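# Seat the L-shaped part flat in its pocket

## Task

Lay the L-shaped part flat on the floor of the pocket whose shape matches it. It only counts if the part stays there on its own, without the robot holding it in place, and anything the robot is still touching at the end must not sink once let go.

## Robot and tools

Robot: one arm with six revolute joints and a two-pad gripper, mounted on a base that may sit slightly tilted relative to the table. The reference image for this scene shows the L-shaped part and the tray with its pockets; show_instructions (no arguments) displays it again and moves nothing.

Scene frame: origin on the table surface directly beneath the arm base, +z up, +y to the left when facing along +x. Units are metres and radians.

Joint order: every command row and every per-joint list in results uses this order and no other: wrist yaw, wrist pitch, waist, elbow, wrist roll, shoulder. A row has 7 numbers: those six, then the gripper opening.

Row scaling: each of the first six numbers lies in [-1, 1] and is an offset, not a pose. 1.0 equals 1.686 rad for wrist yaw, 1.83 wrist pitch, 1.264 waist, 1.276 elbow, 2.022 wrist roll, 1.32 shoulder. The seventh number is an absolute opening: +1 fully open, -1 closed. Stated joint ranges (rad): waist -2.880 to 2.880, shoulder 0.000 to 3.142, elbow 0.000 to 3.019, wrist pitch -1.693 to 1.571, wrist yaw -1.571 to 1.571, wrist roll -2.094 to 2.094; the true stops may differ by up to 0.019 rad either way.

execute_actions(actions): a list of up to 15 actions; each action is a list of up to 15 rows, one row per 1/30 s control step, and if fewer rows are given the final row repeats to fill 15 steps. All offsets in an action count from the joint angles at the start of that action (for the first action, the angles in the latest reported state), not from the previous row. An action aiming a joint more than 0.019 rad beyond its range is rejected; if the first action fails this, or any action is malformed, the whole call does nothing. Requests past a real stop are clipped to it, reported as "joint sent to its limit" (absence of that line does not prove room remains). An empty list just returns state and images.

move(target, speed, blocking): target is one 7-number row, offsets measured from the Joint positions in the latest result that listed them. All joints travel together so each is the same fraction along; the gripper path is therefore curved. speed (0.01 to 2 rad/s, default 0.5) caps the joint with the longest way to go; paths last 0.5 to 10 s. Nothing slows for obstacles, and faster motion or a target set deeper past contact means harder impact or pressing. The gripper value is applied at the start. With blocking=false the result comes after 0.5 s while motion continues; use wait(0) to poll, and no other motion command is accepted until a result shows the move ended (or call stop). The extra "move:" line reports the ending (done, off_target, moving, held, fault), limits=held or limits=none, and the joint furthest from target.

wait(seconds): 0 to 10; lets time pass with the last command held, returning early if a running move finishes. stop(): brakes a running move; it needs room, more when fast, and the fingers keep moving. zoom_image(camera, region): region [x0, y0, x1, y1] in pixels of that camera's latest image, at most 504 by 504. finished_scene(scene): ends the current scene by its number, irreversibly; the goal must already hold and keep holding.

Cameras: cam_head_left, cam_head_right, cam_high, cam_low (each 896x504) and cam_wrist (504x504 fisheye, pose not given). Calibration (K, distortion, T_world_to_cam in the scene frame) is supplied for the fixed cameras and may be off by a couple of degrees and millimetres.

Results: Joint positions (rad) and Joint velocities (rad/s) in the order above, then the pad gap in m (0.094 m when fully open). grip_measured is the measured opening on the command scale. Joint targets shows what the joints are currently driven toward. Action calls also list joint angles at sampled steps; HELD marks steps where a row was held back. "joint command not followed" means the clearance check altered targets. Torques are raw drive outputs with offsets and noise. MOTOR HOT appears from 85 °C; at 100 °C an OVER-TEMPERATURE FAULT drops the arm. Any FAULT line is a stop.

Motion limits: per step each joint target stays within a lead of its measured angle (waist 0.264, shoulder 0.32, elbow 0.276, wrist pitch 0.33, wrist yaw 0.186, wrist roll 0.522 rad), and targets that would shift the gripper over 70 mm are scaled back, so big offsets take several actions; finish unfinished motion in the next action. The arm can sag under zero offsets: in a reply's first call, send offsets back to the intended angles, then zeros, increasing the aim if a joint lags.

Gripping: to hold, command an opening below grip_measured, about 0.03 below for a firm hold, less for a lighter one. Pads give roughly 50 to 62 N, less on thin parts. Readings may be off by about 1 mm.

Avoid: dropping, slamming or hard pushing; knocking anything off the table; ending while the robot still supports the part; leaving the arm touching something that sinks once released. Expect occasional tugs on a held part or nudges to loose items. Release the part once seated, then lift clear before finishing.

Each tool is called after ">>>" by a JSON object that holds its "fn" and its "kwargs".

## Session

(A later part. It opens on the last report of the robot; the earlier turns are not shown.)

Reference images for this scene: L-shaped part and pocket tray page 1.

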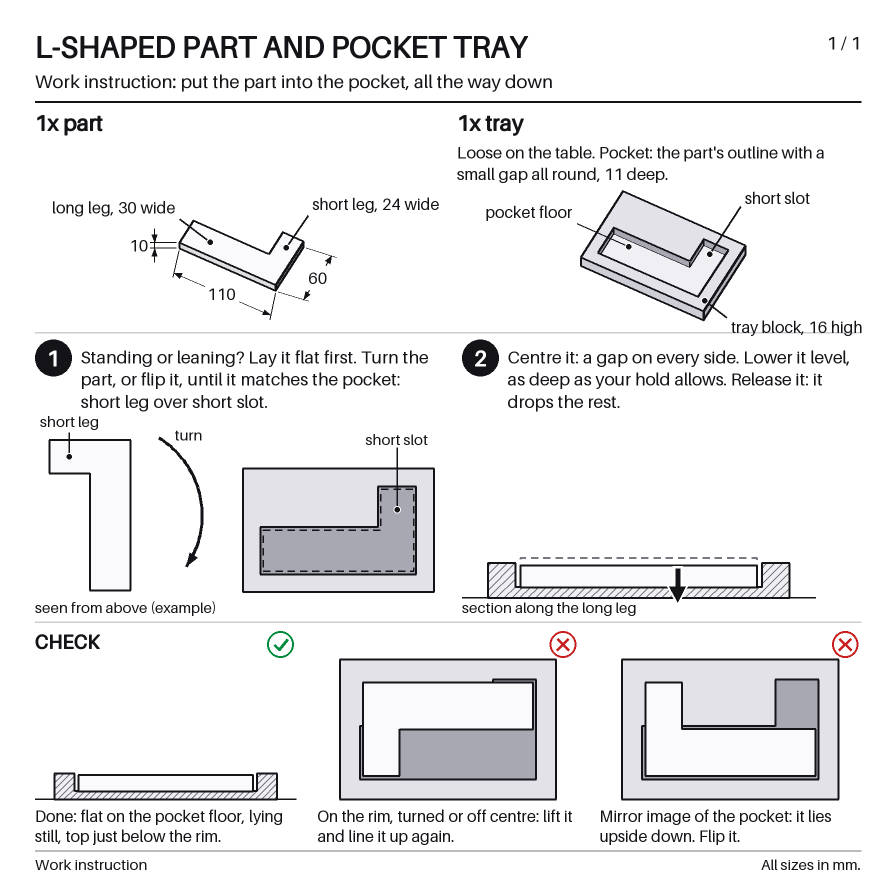

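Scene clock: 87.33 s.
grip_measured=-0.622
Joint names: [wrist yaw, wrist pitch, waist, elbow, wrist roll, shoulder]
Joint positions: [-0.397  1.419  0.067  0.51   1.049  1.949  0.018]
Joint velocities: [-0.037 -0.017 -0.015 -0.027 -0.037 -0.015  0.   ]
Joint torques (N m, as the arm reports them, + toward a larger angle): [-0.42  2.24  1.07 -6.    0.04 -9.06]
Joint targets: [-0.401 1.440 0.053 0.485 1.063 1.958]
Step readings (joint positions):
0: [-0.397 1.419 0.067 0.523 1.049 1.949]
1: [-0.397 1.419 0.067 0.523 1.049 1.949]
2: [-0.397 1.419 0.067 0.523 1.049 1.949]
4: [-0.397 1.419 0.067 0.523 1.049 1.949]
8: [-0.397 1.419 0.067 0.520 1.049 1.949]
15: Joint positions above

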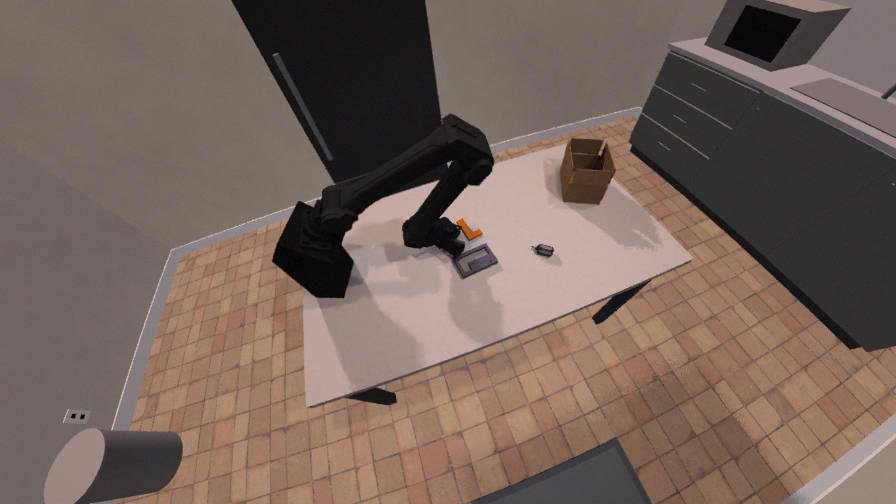

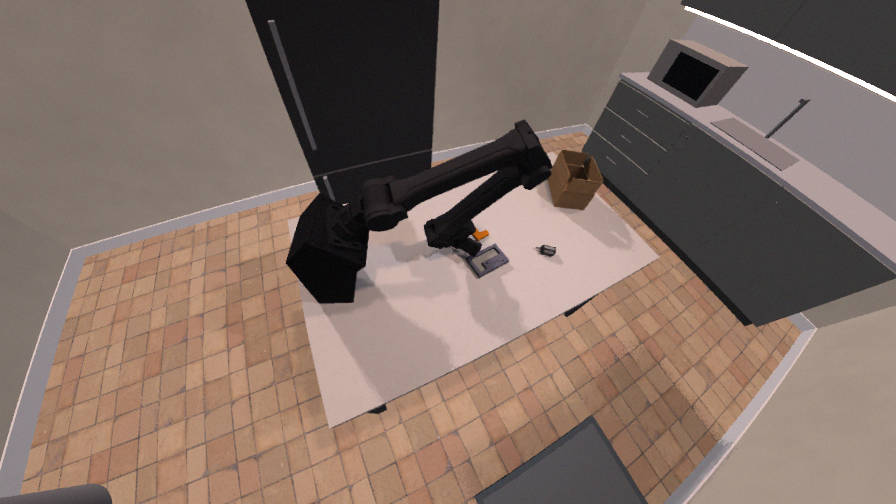

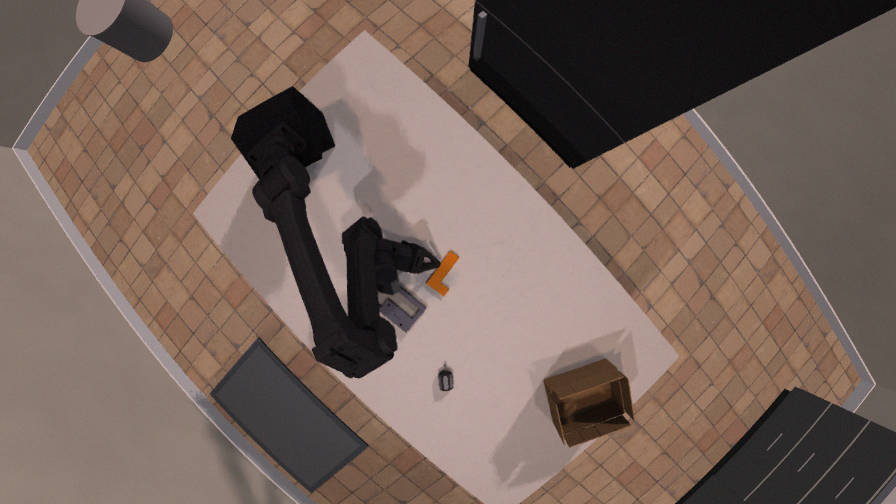

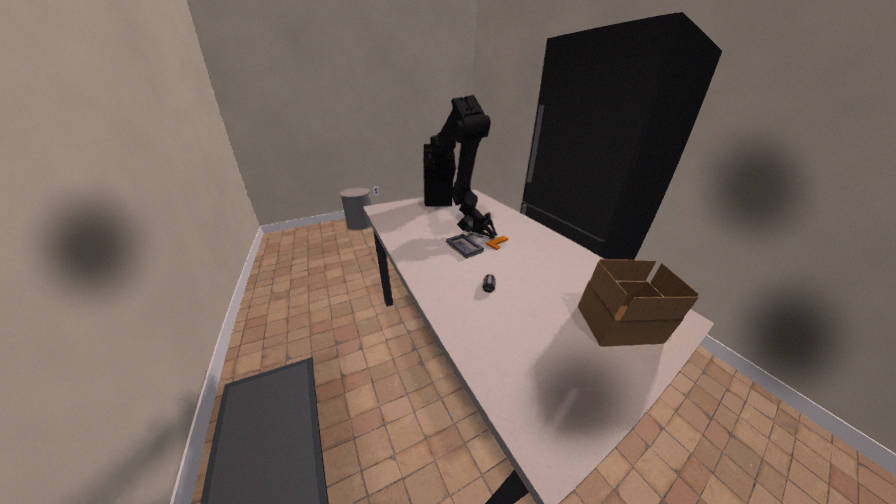

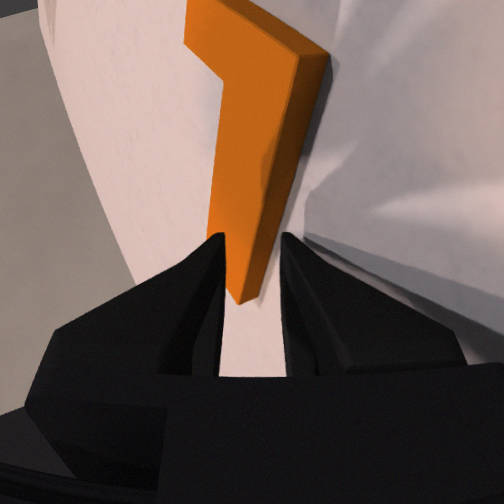

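Part lies flat. Measure its pose.

>>> {"fn": "zoom_image", "kwargs": {"camera": "cam_high", "region": [410, 240, 480, 310]}}

Region (410, 240, 480, 310) of cam_high's 896x504 image, scaled by 7.200, with more detail than that image has.

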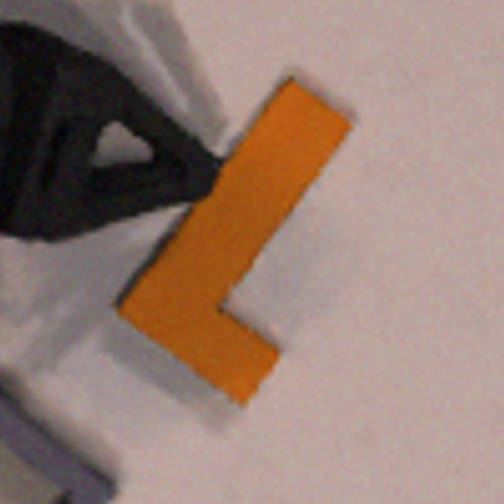

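>>> {"fn": "move", "kwargs": {"target": [0.013, -0.016, 0.02, -0.058, -0.1, -0.0735, -0.62], "speed": 0.35}}

Scene clock: 96.63 s.
grip_measured=-0.622
Joint names: [wrist yaw, wrist pitch, waist, elbow, wrist roll, shoulder]
Joint positions: [-0.378  1.4    0.076  0.458  0.863  1.87   0.018]
Joint velocities: [ 0.022  0.012 -0.015 -0.012  0.037 -0.015 -0.001]
Joint torques (N m, as the arm reports them, + toward a larger angle): [ -0.1    1.02   3.13  -5.58  -0.24 -10.96]
Joint targets: [-0.375 1.389 0.092 0.436 0.846 1.852]
move: off_target; limits=none; farthest joint: the elbow, 0.022 radians from its target (0.073 radians at the start)

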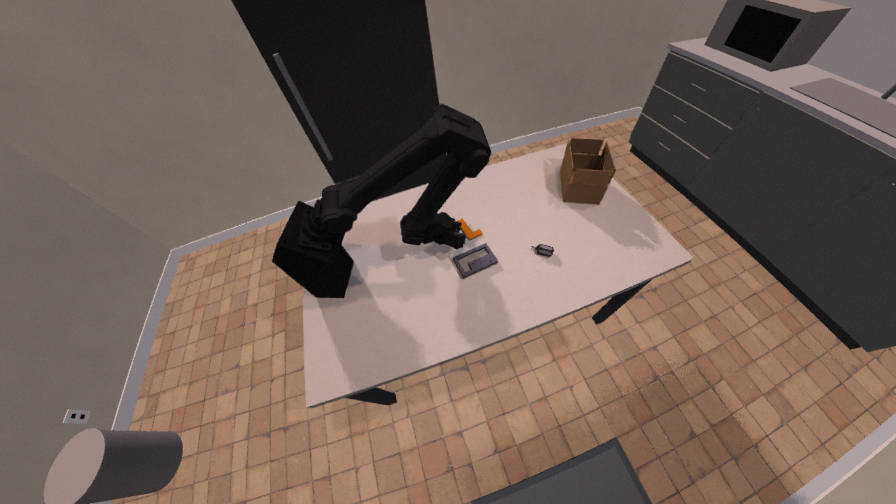

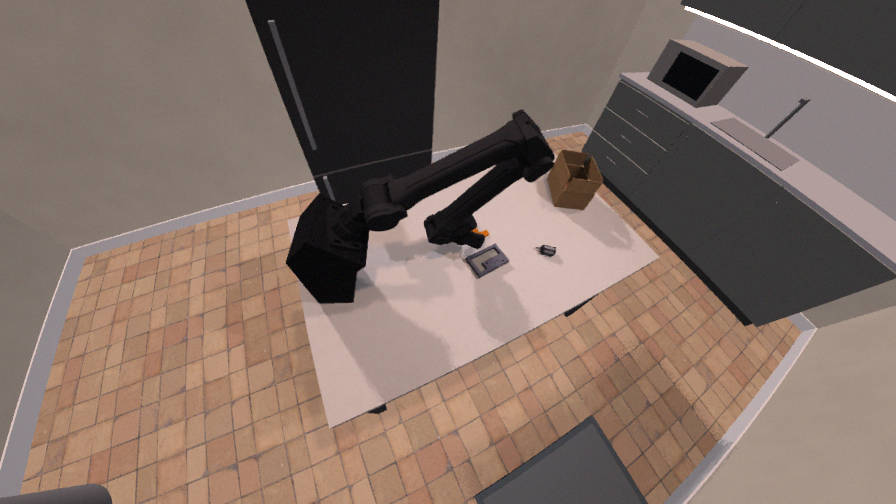

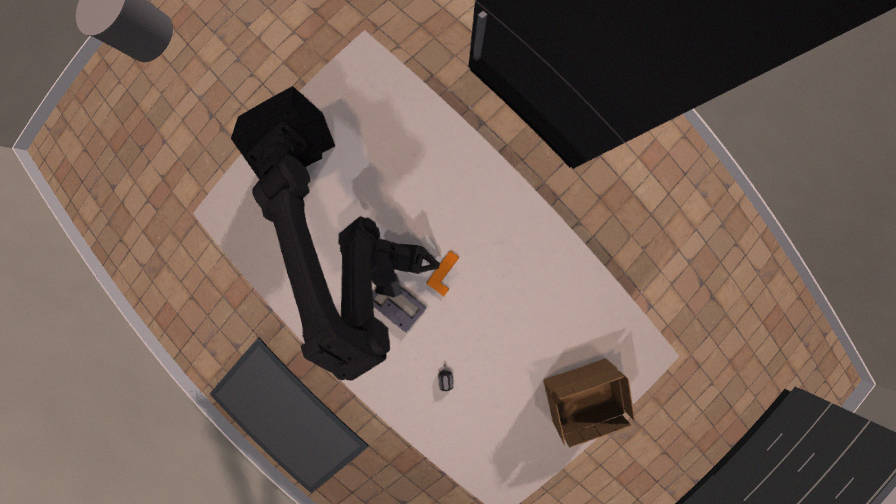

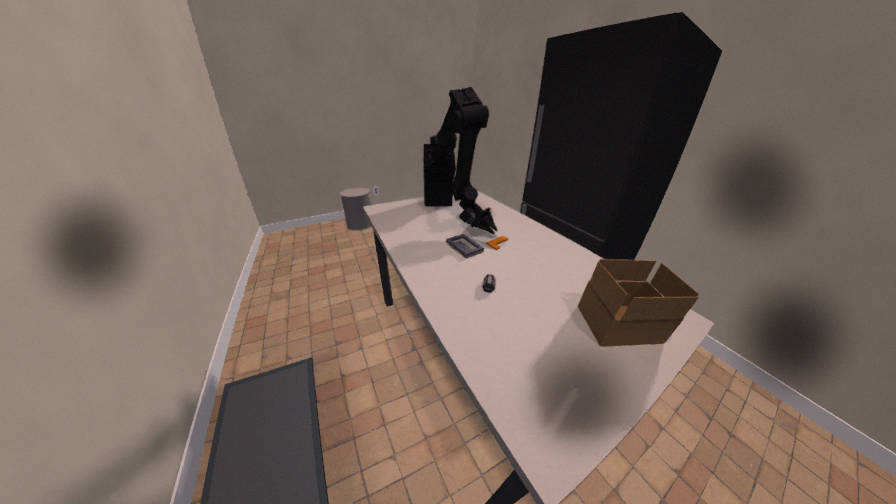

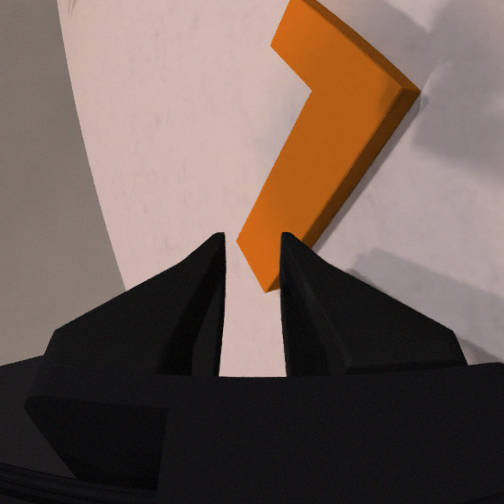

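>>> {"fn": "move", "kwargs": {"target": [-0.072, -0.601, -0.025, 0.19, -0.773, -0.35, -0.62], "speed": 0.9}}

Scene clock: 99.77 s.
grip_measured=-0.622
Joint names: [wrist yaw, wrist pitch, waist, elbow, wrist roll, shoulder]
Joint positions: [-0.496  0.31   0.059  0.69  -0.684  1.424  0.018]
Joint velocities: [ 0.022 -0.017 -0.005  0.017  0.007 -0.005 -0.001]
Joint torques (N m, as the arm reports them, + toward a larger angle): [ -0.63   0.48   0.74   2.99  -0.18 -12.92]
Joint targets: [-0.499 0.300 0.044 0.700 -0.700 1.408]
move: done; limits=none; farthest joint: the shoulder, 0.016 radians from its target (0.462 radians at the start)

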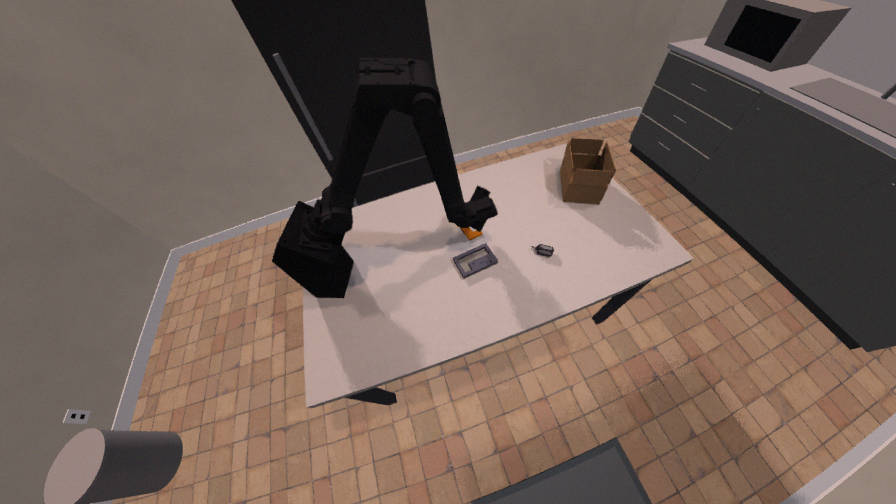

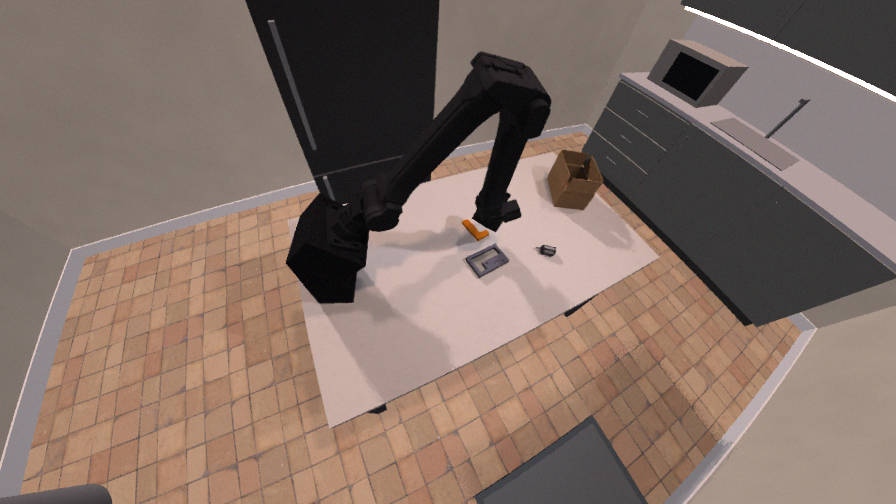

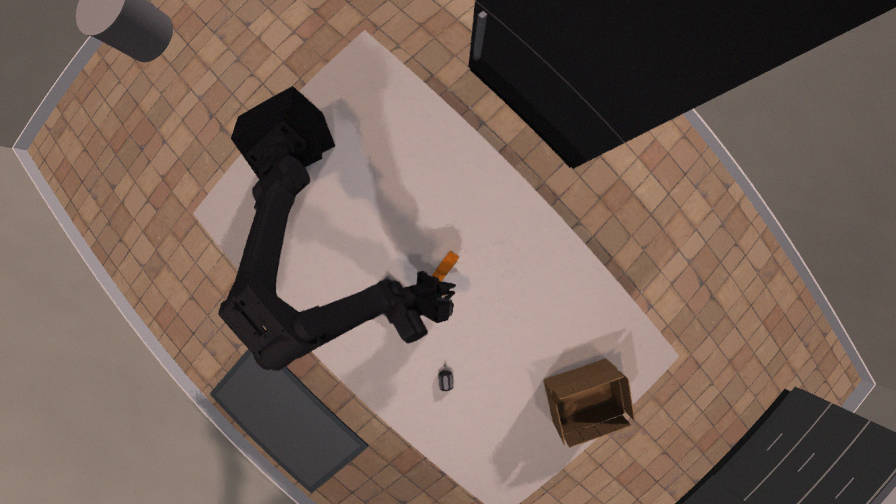

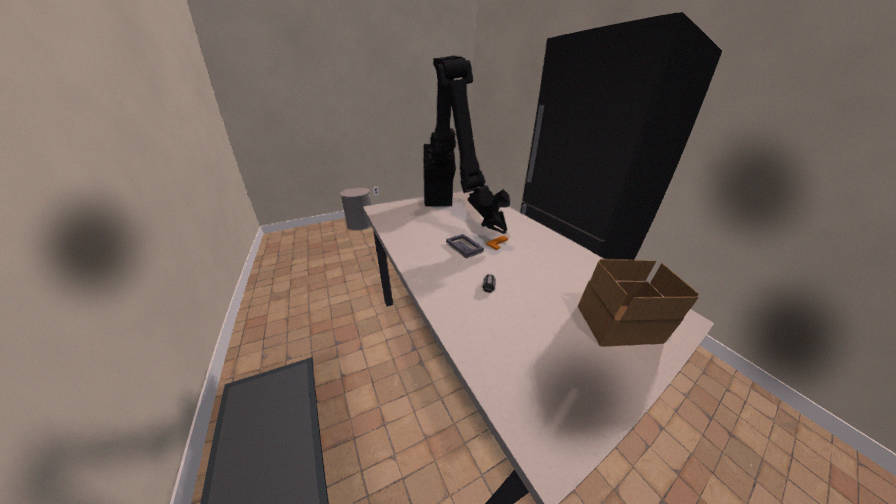

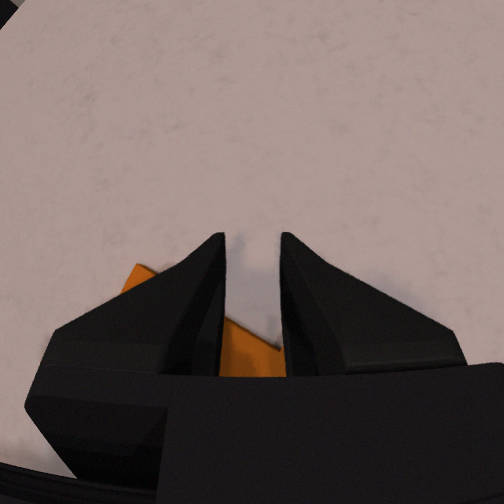

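>>> {"fn": "move", "kwargs": {"target": [-0.086, -0.508, -0.068, 0.2962, -0.6632, 0.1485, -0.1], "speed": 0.8}}

>>> {"fn": "zoom_image", "kwargs": {"camera": "cam_low", "region": [455, 190, 535, 260]}}

Scene clock: 102.83 s.
grip_measured=-0.102
Joint names: [wrist yaw, wrist pitch, waist, elbow, wrist roll, shoulder]
Joint positions: [-0.637 -0.606 -0.013  1.052 -2.009  1.609  0.042]
Joint velocities: [-0.007 -0.007 -0.015 -0.007 -0.007 -0.005  0.   ]
Joint torques (N m, as the arm reports them, + toward a larger angle): [ -0.72  -0.75   0.79   3.66  -0.15 -13.03]
Joint targets: [-0.641 -0.619 -0.027 1.068 -2.025 1.620]
move: done; limits=none; farthest joint: the elbow, 0.016 radians from its target (0.378 radians at the start)

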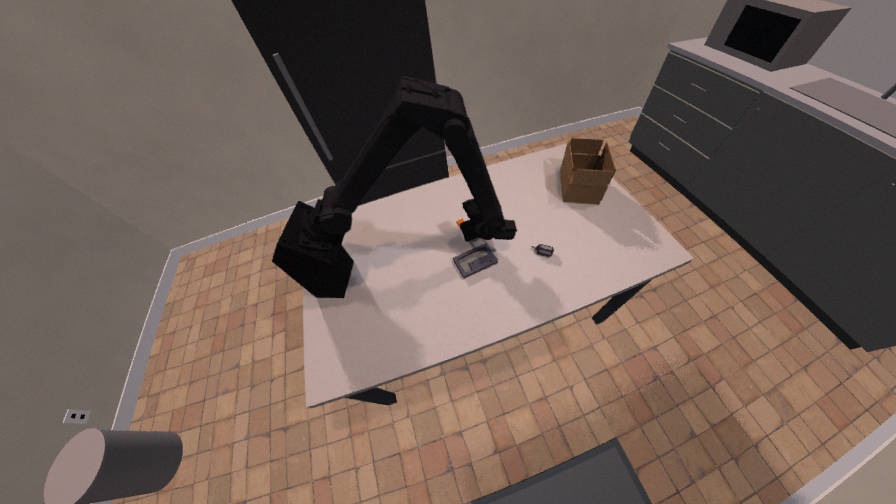

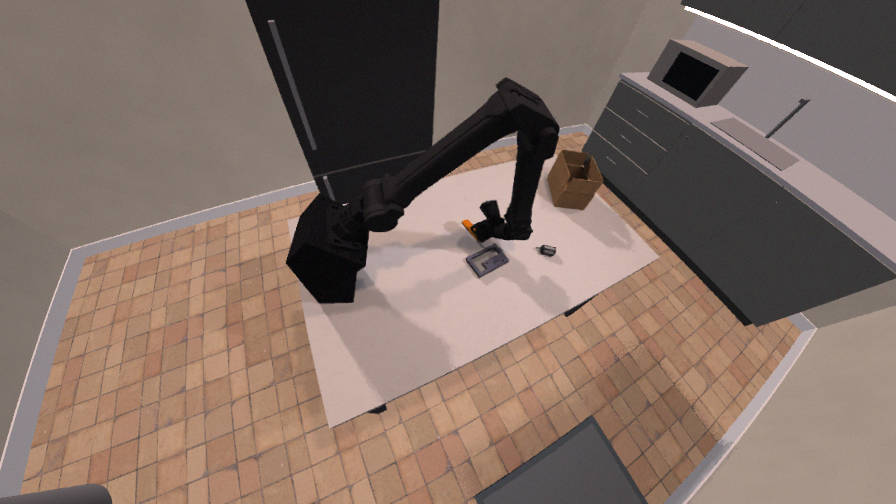

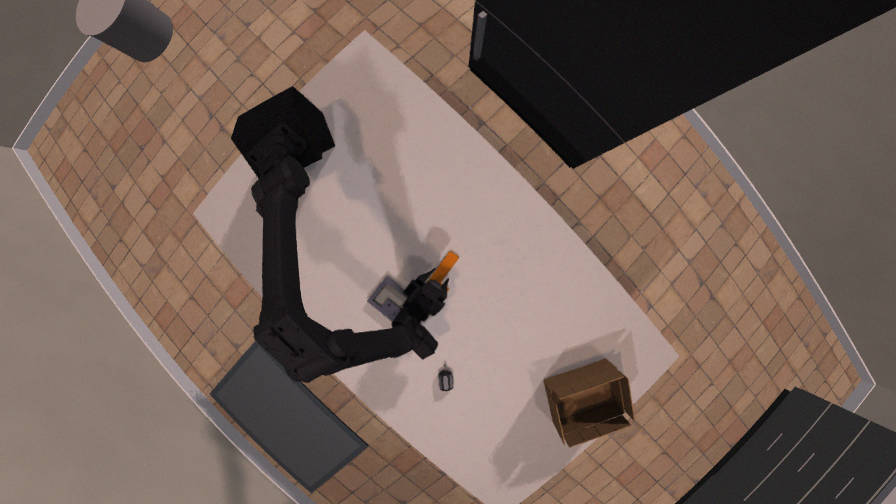

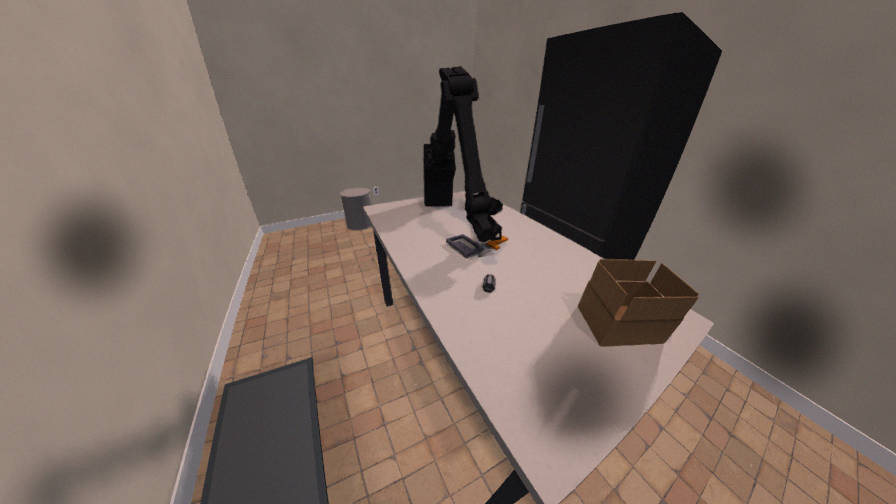

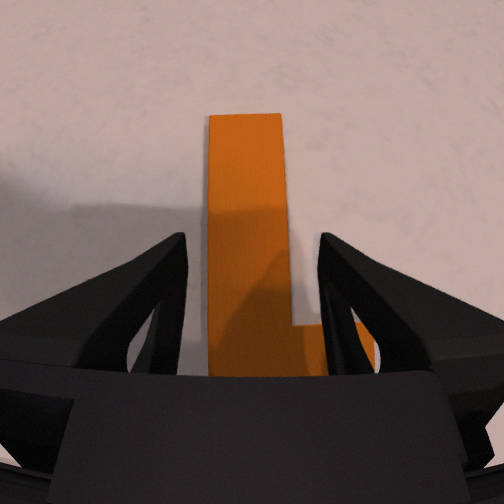

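Region (455, 190, 535, 260) of cam_low's 896x504 image, scaled by 6.300, with more detail than that image has; it fills the top 441 rows of this view, and the rest is white.

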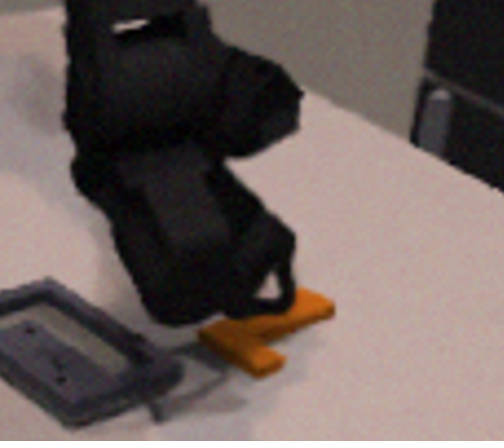

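>>> {"fn": "move", "kwargs": {"target": [0.0047, -0.0093, -0.02, 0.0455, -0.030, 0.060, -0.1], "speed": 0.12}}

Scene clock: 107.27 s.
grip_measured=-0.102
Joint names: [wrist yaw, wrist pitch, waist, elbow, wrist roll, shoulder]
Joint positions: [-0.634 -0.613 -0.023  1.093 -2.055  1.674  0.042]
Joint velocities: [-0.037  0.007 -0.005 -0.002  0.051  0.005 -0.   ]
Joint torques (N m, as the arm reports them, + toward a larger angle): [ -0.28  -0.72   0.8    3.45  -0.14 -13.03]
Joint targets: [-0.629 -0.623 -0.039 1.110 -2.070 1.688]
move: done; limits=none; farthest joint: the elbow, 0.017 radians from its target (0.058 radians at the start)

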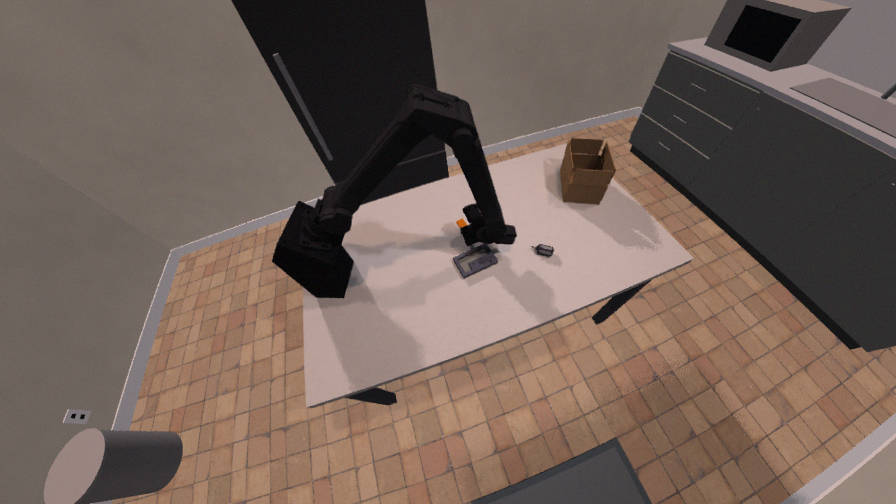

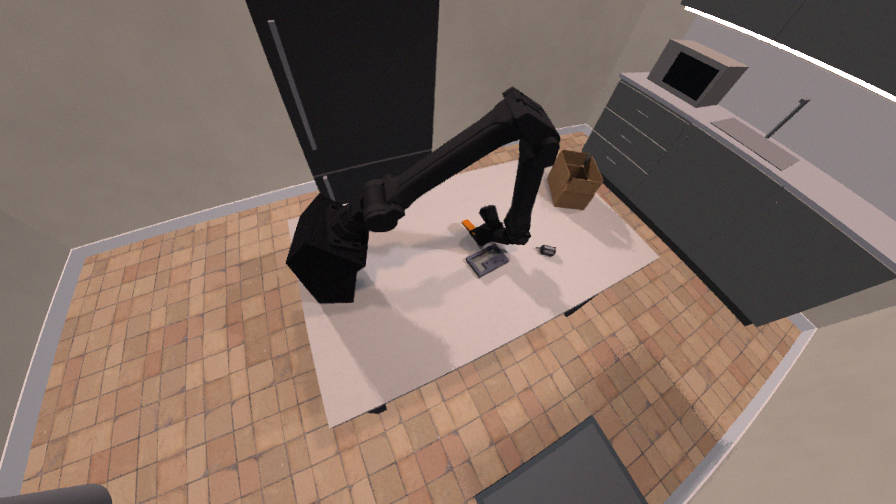

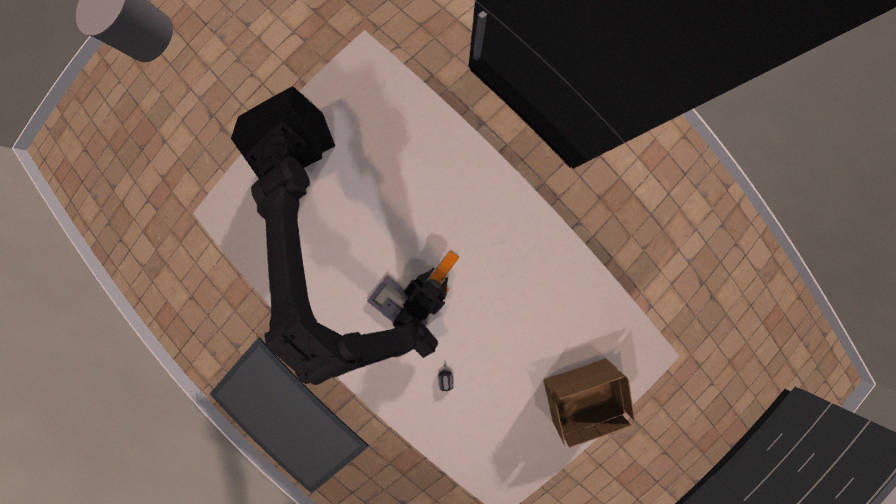

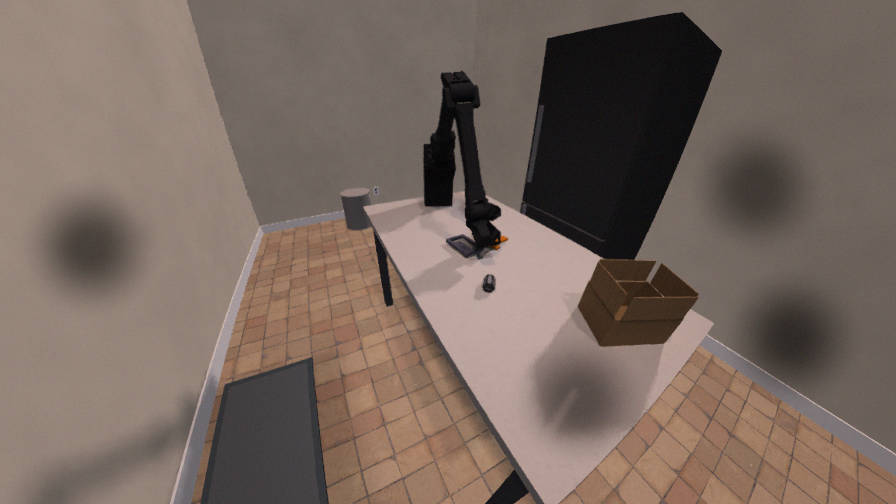

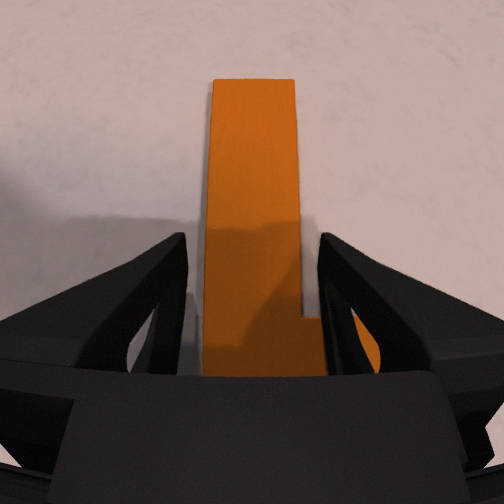

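>>> {"fn": "zoom_image", "kwargs": {"camera": "cam_wrist", "region": [170, 200, 340, 330]}}

>>> {"fn": "zoom_image", "kwargs": {"camera": "cam_low", "region": [470, 215, 520, 255]}}

Region (170, 200, 340, 330) of cam_wrist's 504x504 image, scaled by 2.965, with more detail than that image has; it fills the top 385 rows of this view, and the rest is white.

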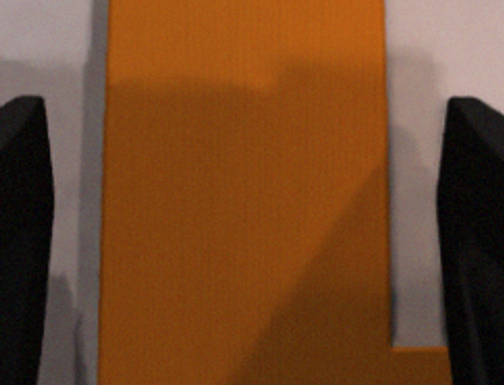

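Region (470, 215, 520, 255) of cam_low's 896x504 image, scaled by 10.080, with more detail than that image has; it fills the top 403 rows of this view, and the rest is white.

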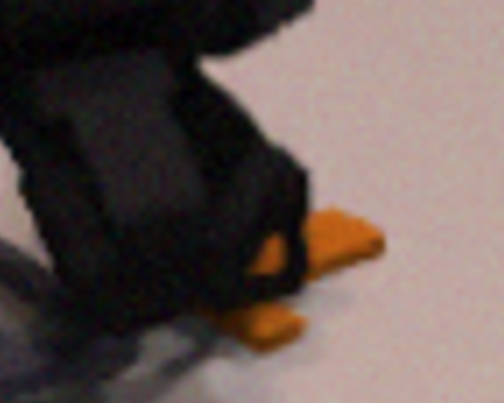

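>>> {"fn": "move", "kwargs": {"target": [0.003, -0.0055, -0.0146, 0.0223, -0.0074, 0.0217, -0.22], "speed": 0.05}}

>>> {"fn": "zoom_image", "kwargs": {"camera": "cam_wrist", "region": [170, 200, 340, 330]}}

Scene clock: 109.30 s.
grip_measured=-0.218
Joint names: [wrist yaw, wrist pitch, waist, elbow, wrist roll, shoulder]
Joint positions: [-0.635 -0.619 -0.023  1.099 -2.061  1.677  0.037]
Joint velocities: [-0.022  0.012 -0.015 -0.012 -0.007  0.005 -0.001]
Joint torques (N m, as the arm reports them, + toward a larger angle): [ -0.25  -0.46   0.48   3.93  -0.11 -12.31]
Joint targets: [-0.629 -0.623 -0.041 1.121 -2.070 1.703]
move: off_target; limits=none; farthest joint: the shoulder, 0.025 radians from its target (0.028 radians at the start)

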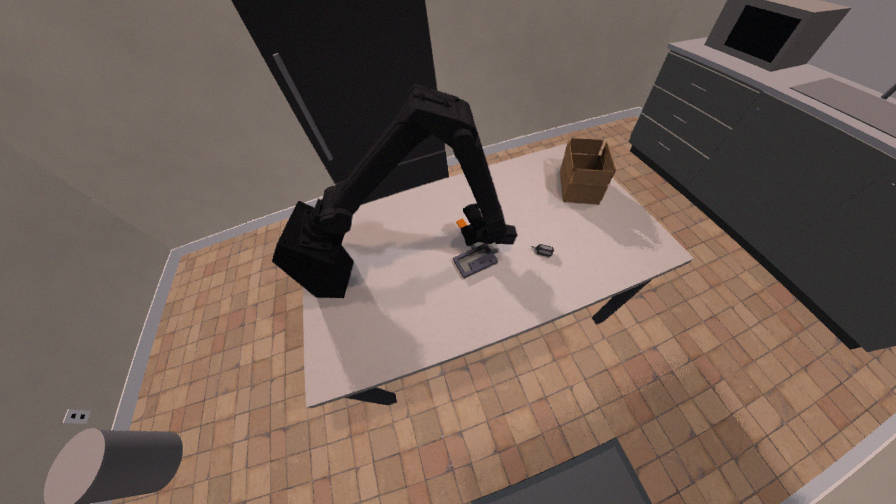

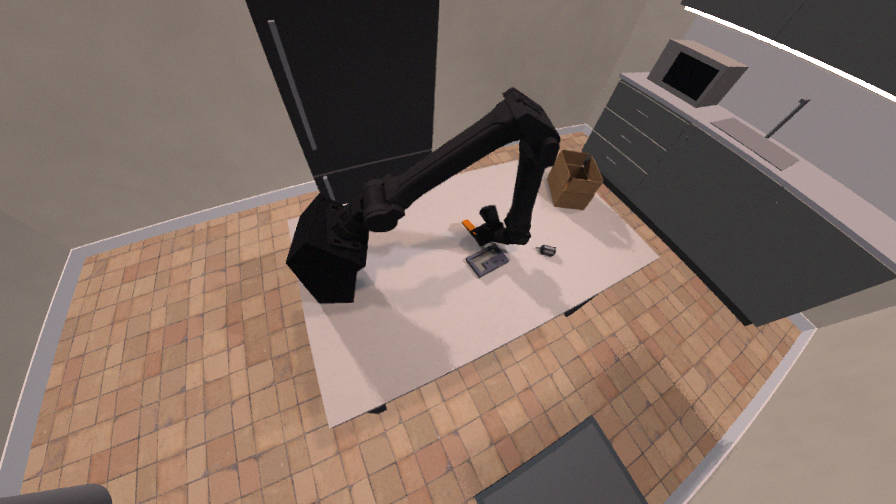

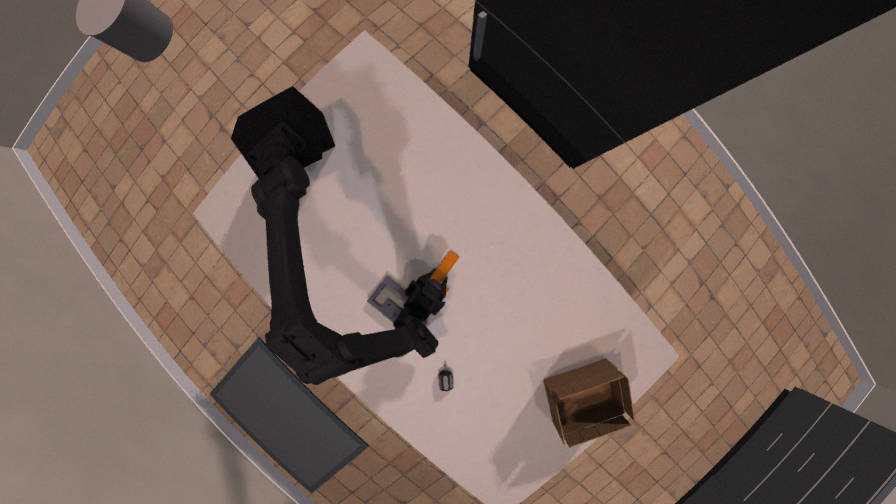

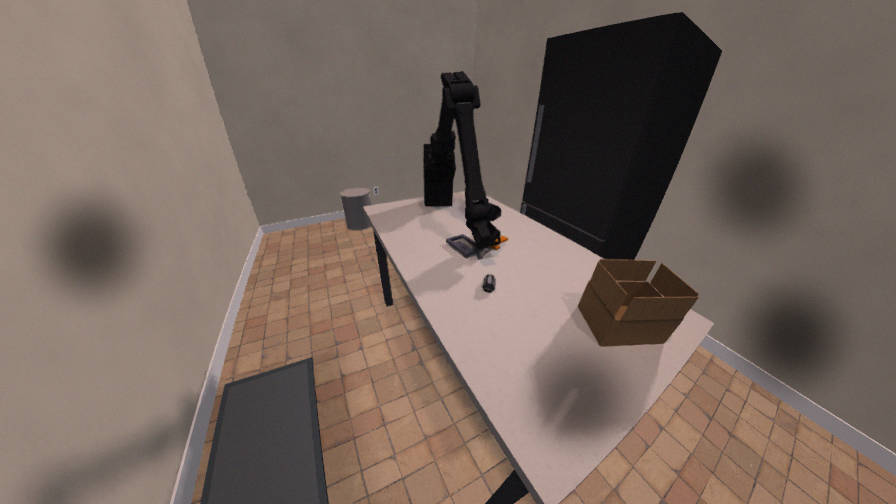

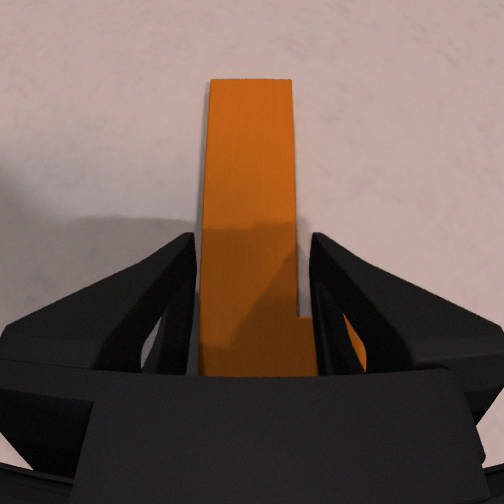

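Region (170, 200, 340, 330) of cam_wrist's 504x504 image, scaled by 2.965, with more detail than that image has; it fills the top 385 rows of this view, and the rest is white.

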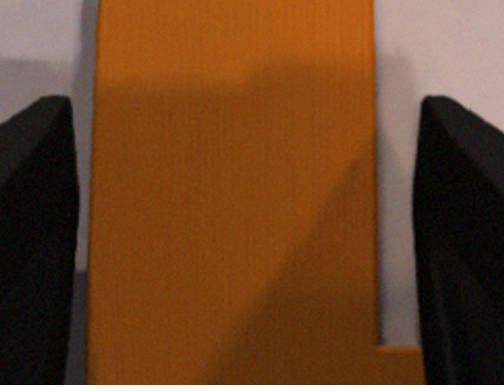

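>>> {"fn": "zoom_image", "kwargs": {"camera": "cam_low", "region": [480, 225, 515, 255]}}

>>> {"fn": "zoom_image", "kwargs": {"camera": "cam_head_right", "region": [450, 200, 530, 270]}}

Region (480, 225, 515, 255) of cam_low's 896x504 image, scaled by 14.400, with more detail than that image has; it fills the top 432 rows of this view, and the rest is white.

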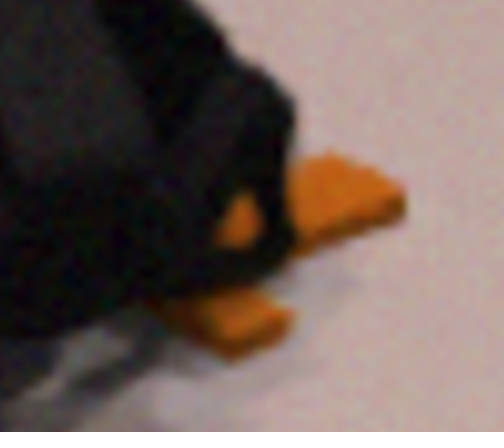

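Region (450, 200, 530, 270) of cam_head_right's 896x504 image, scaled by 6.300, with more detail than that image has; it fills the top 441 rows of this view, and the rest is white.

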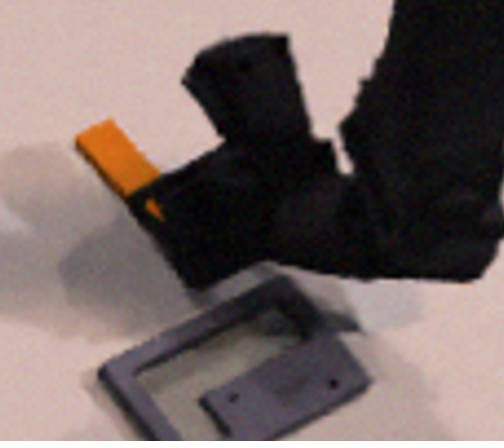

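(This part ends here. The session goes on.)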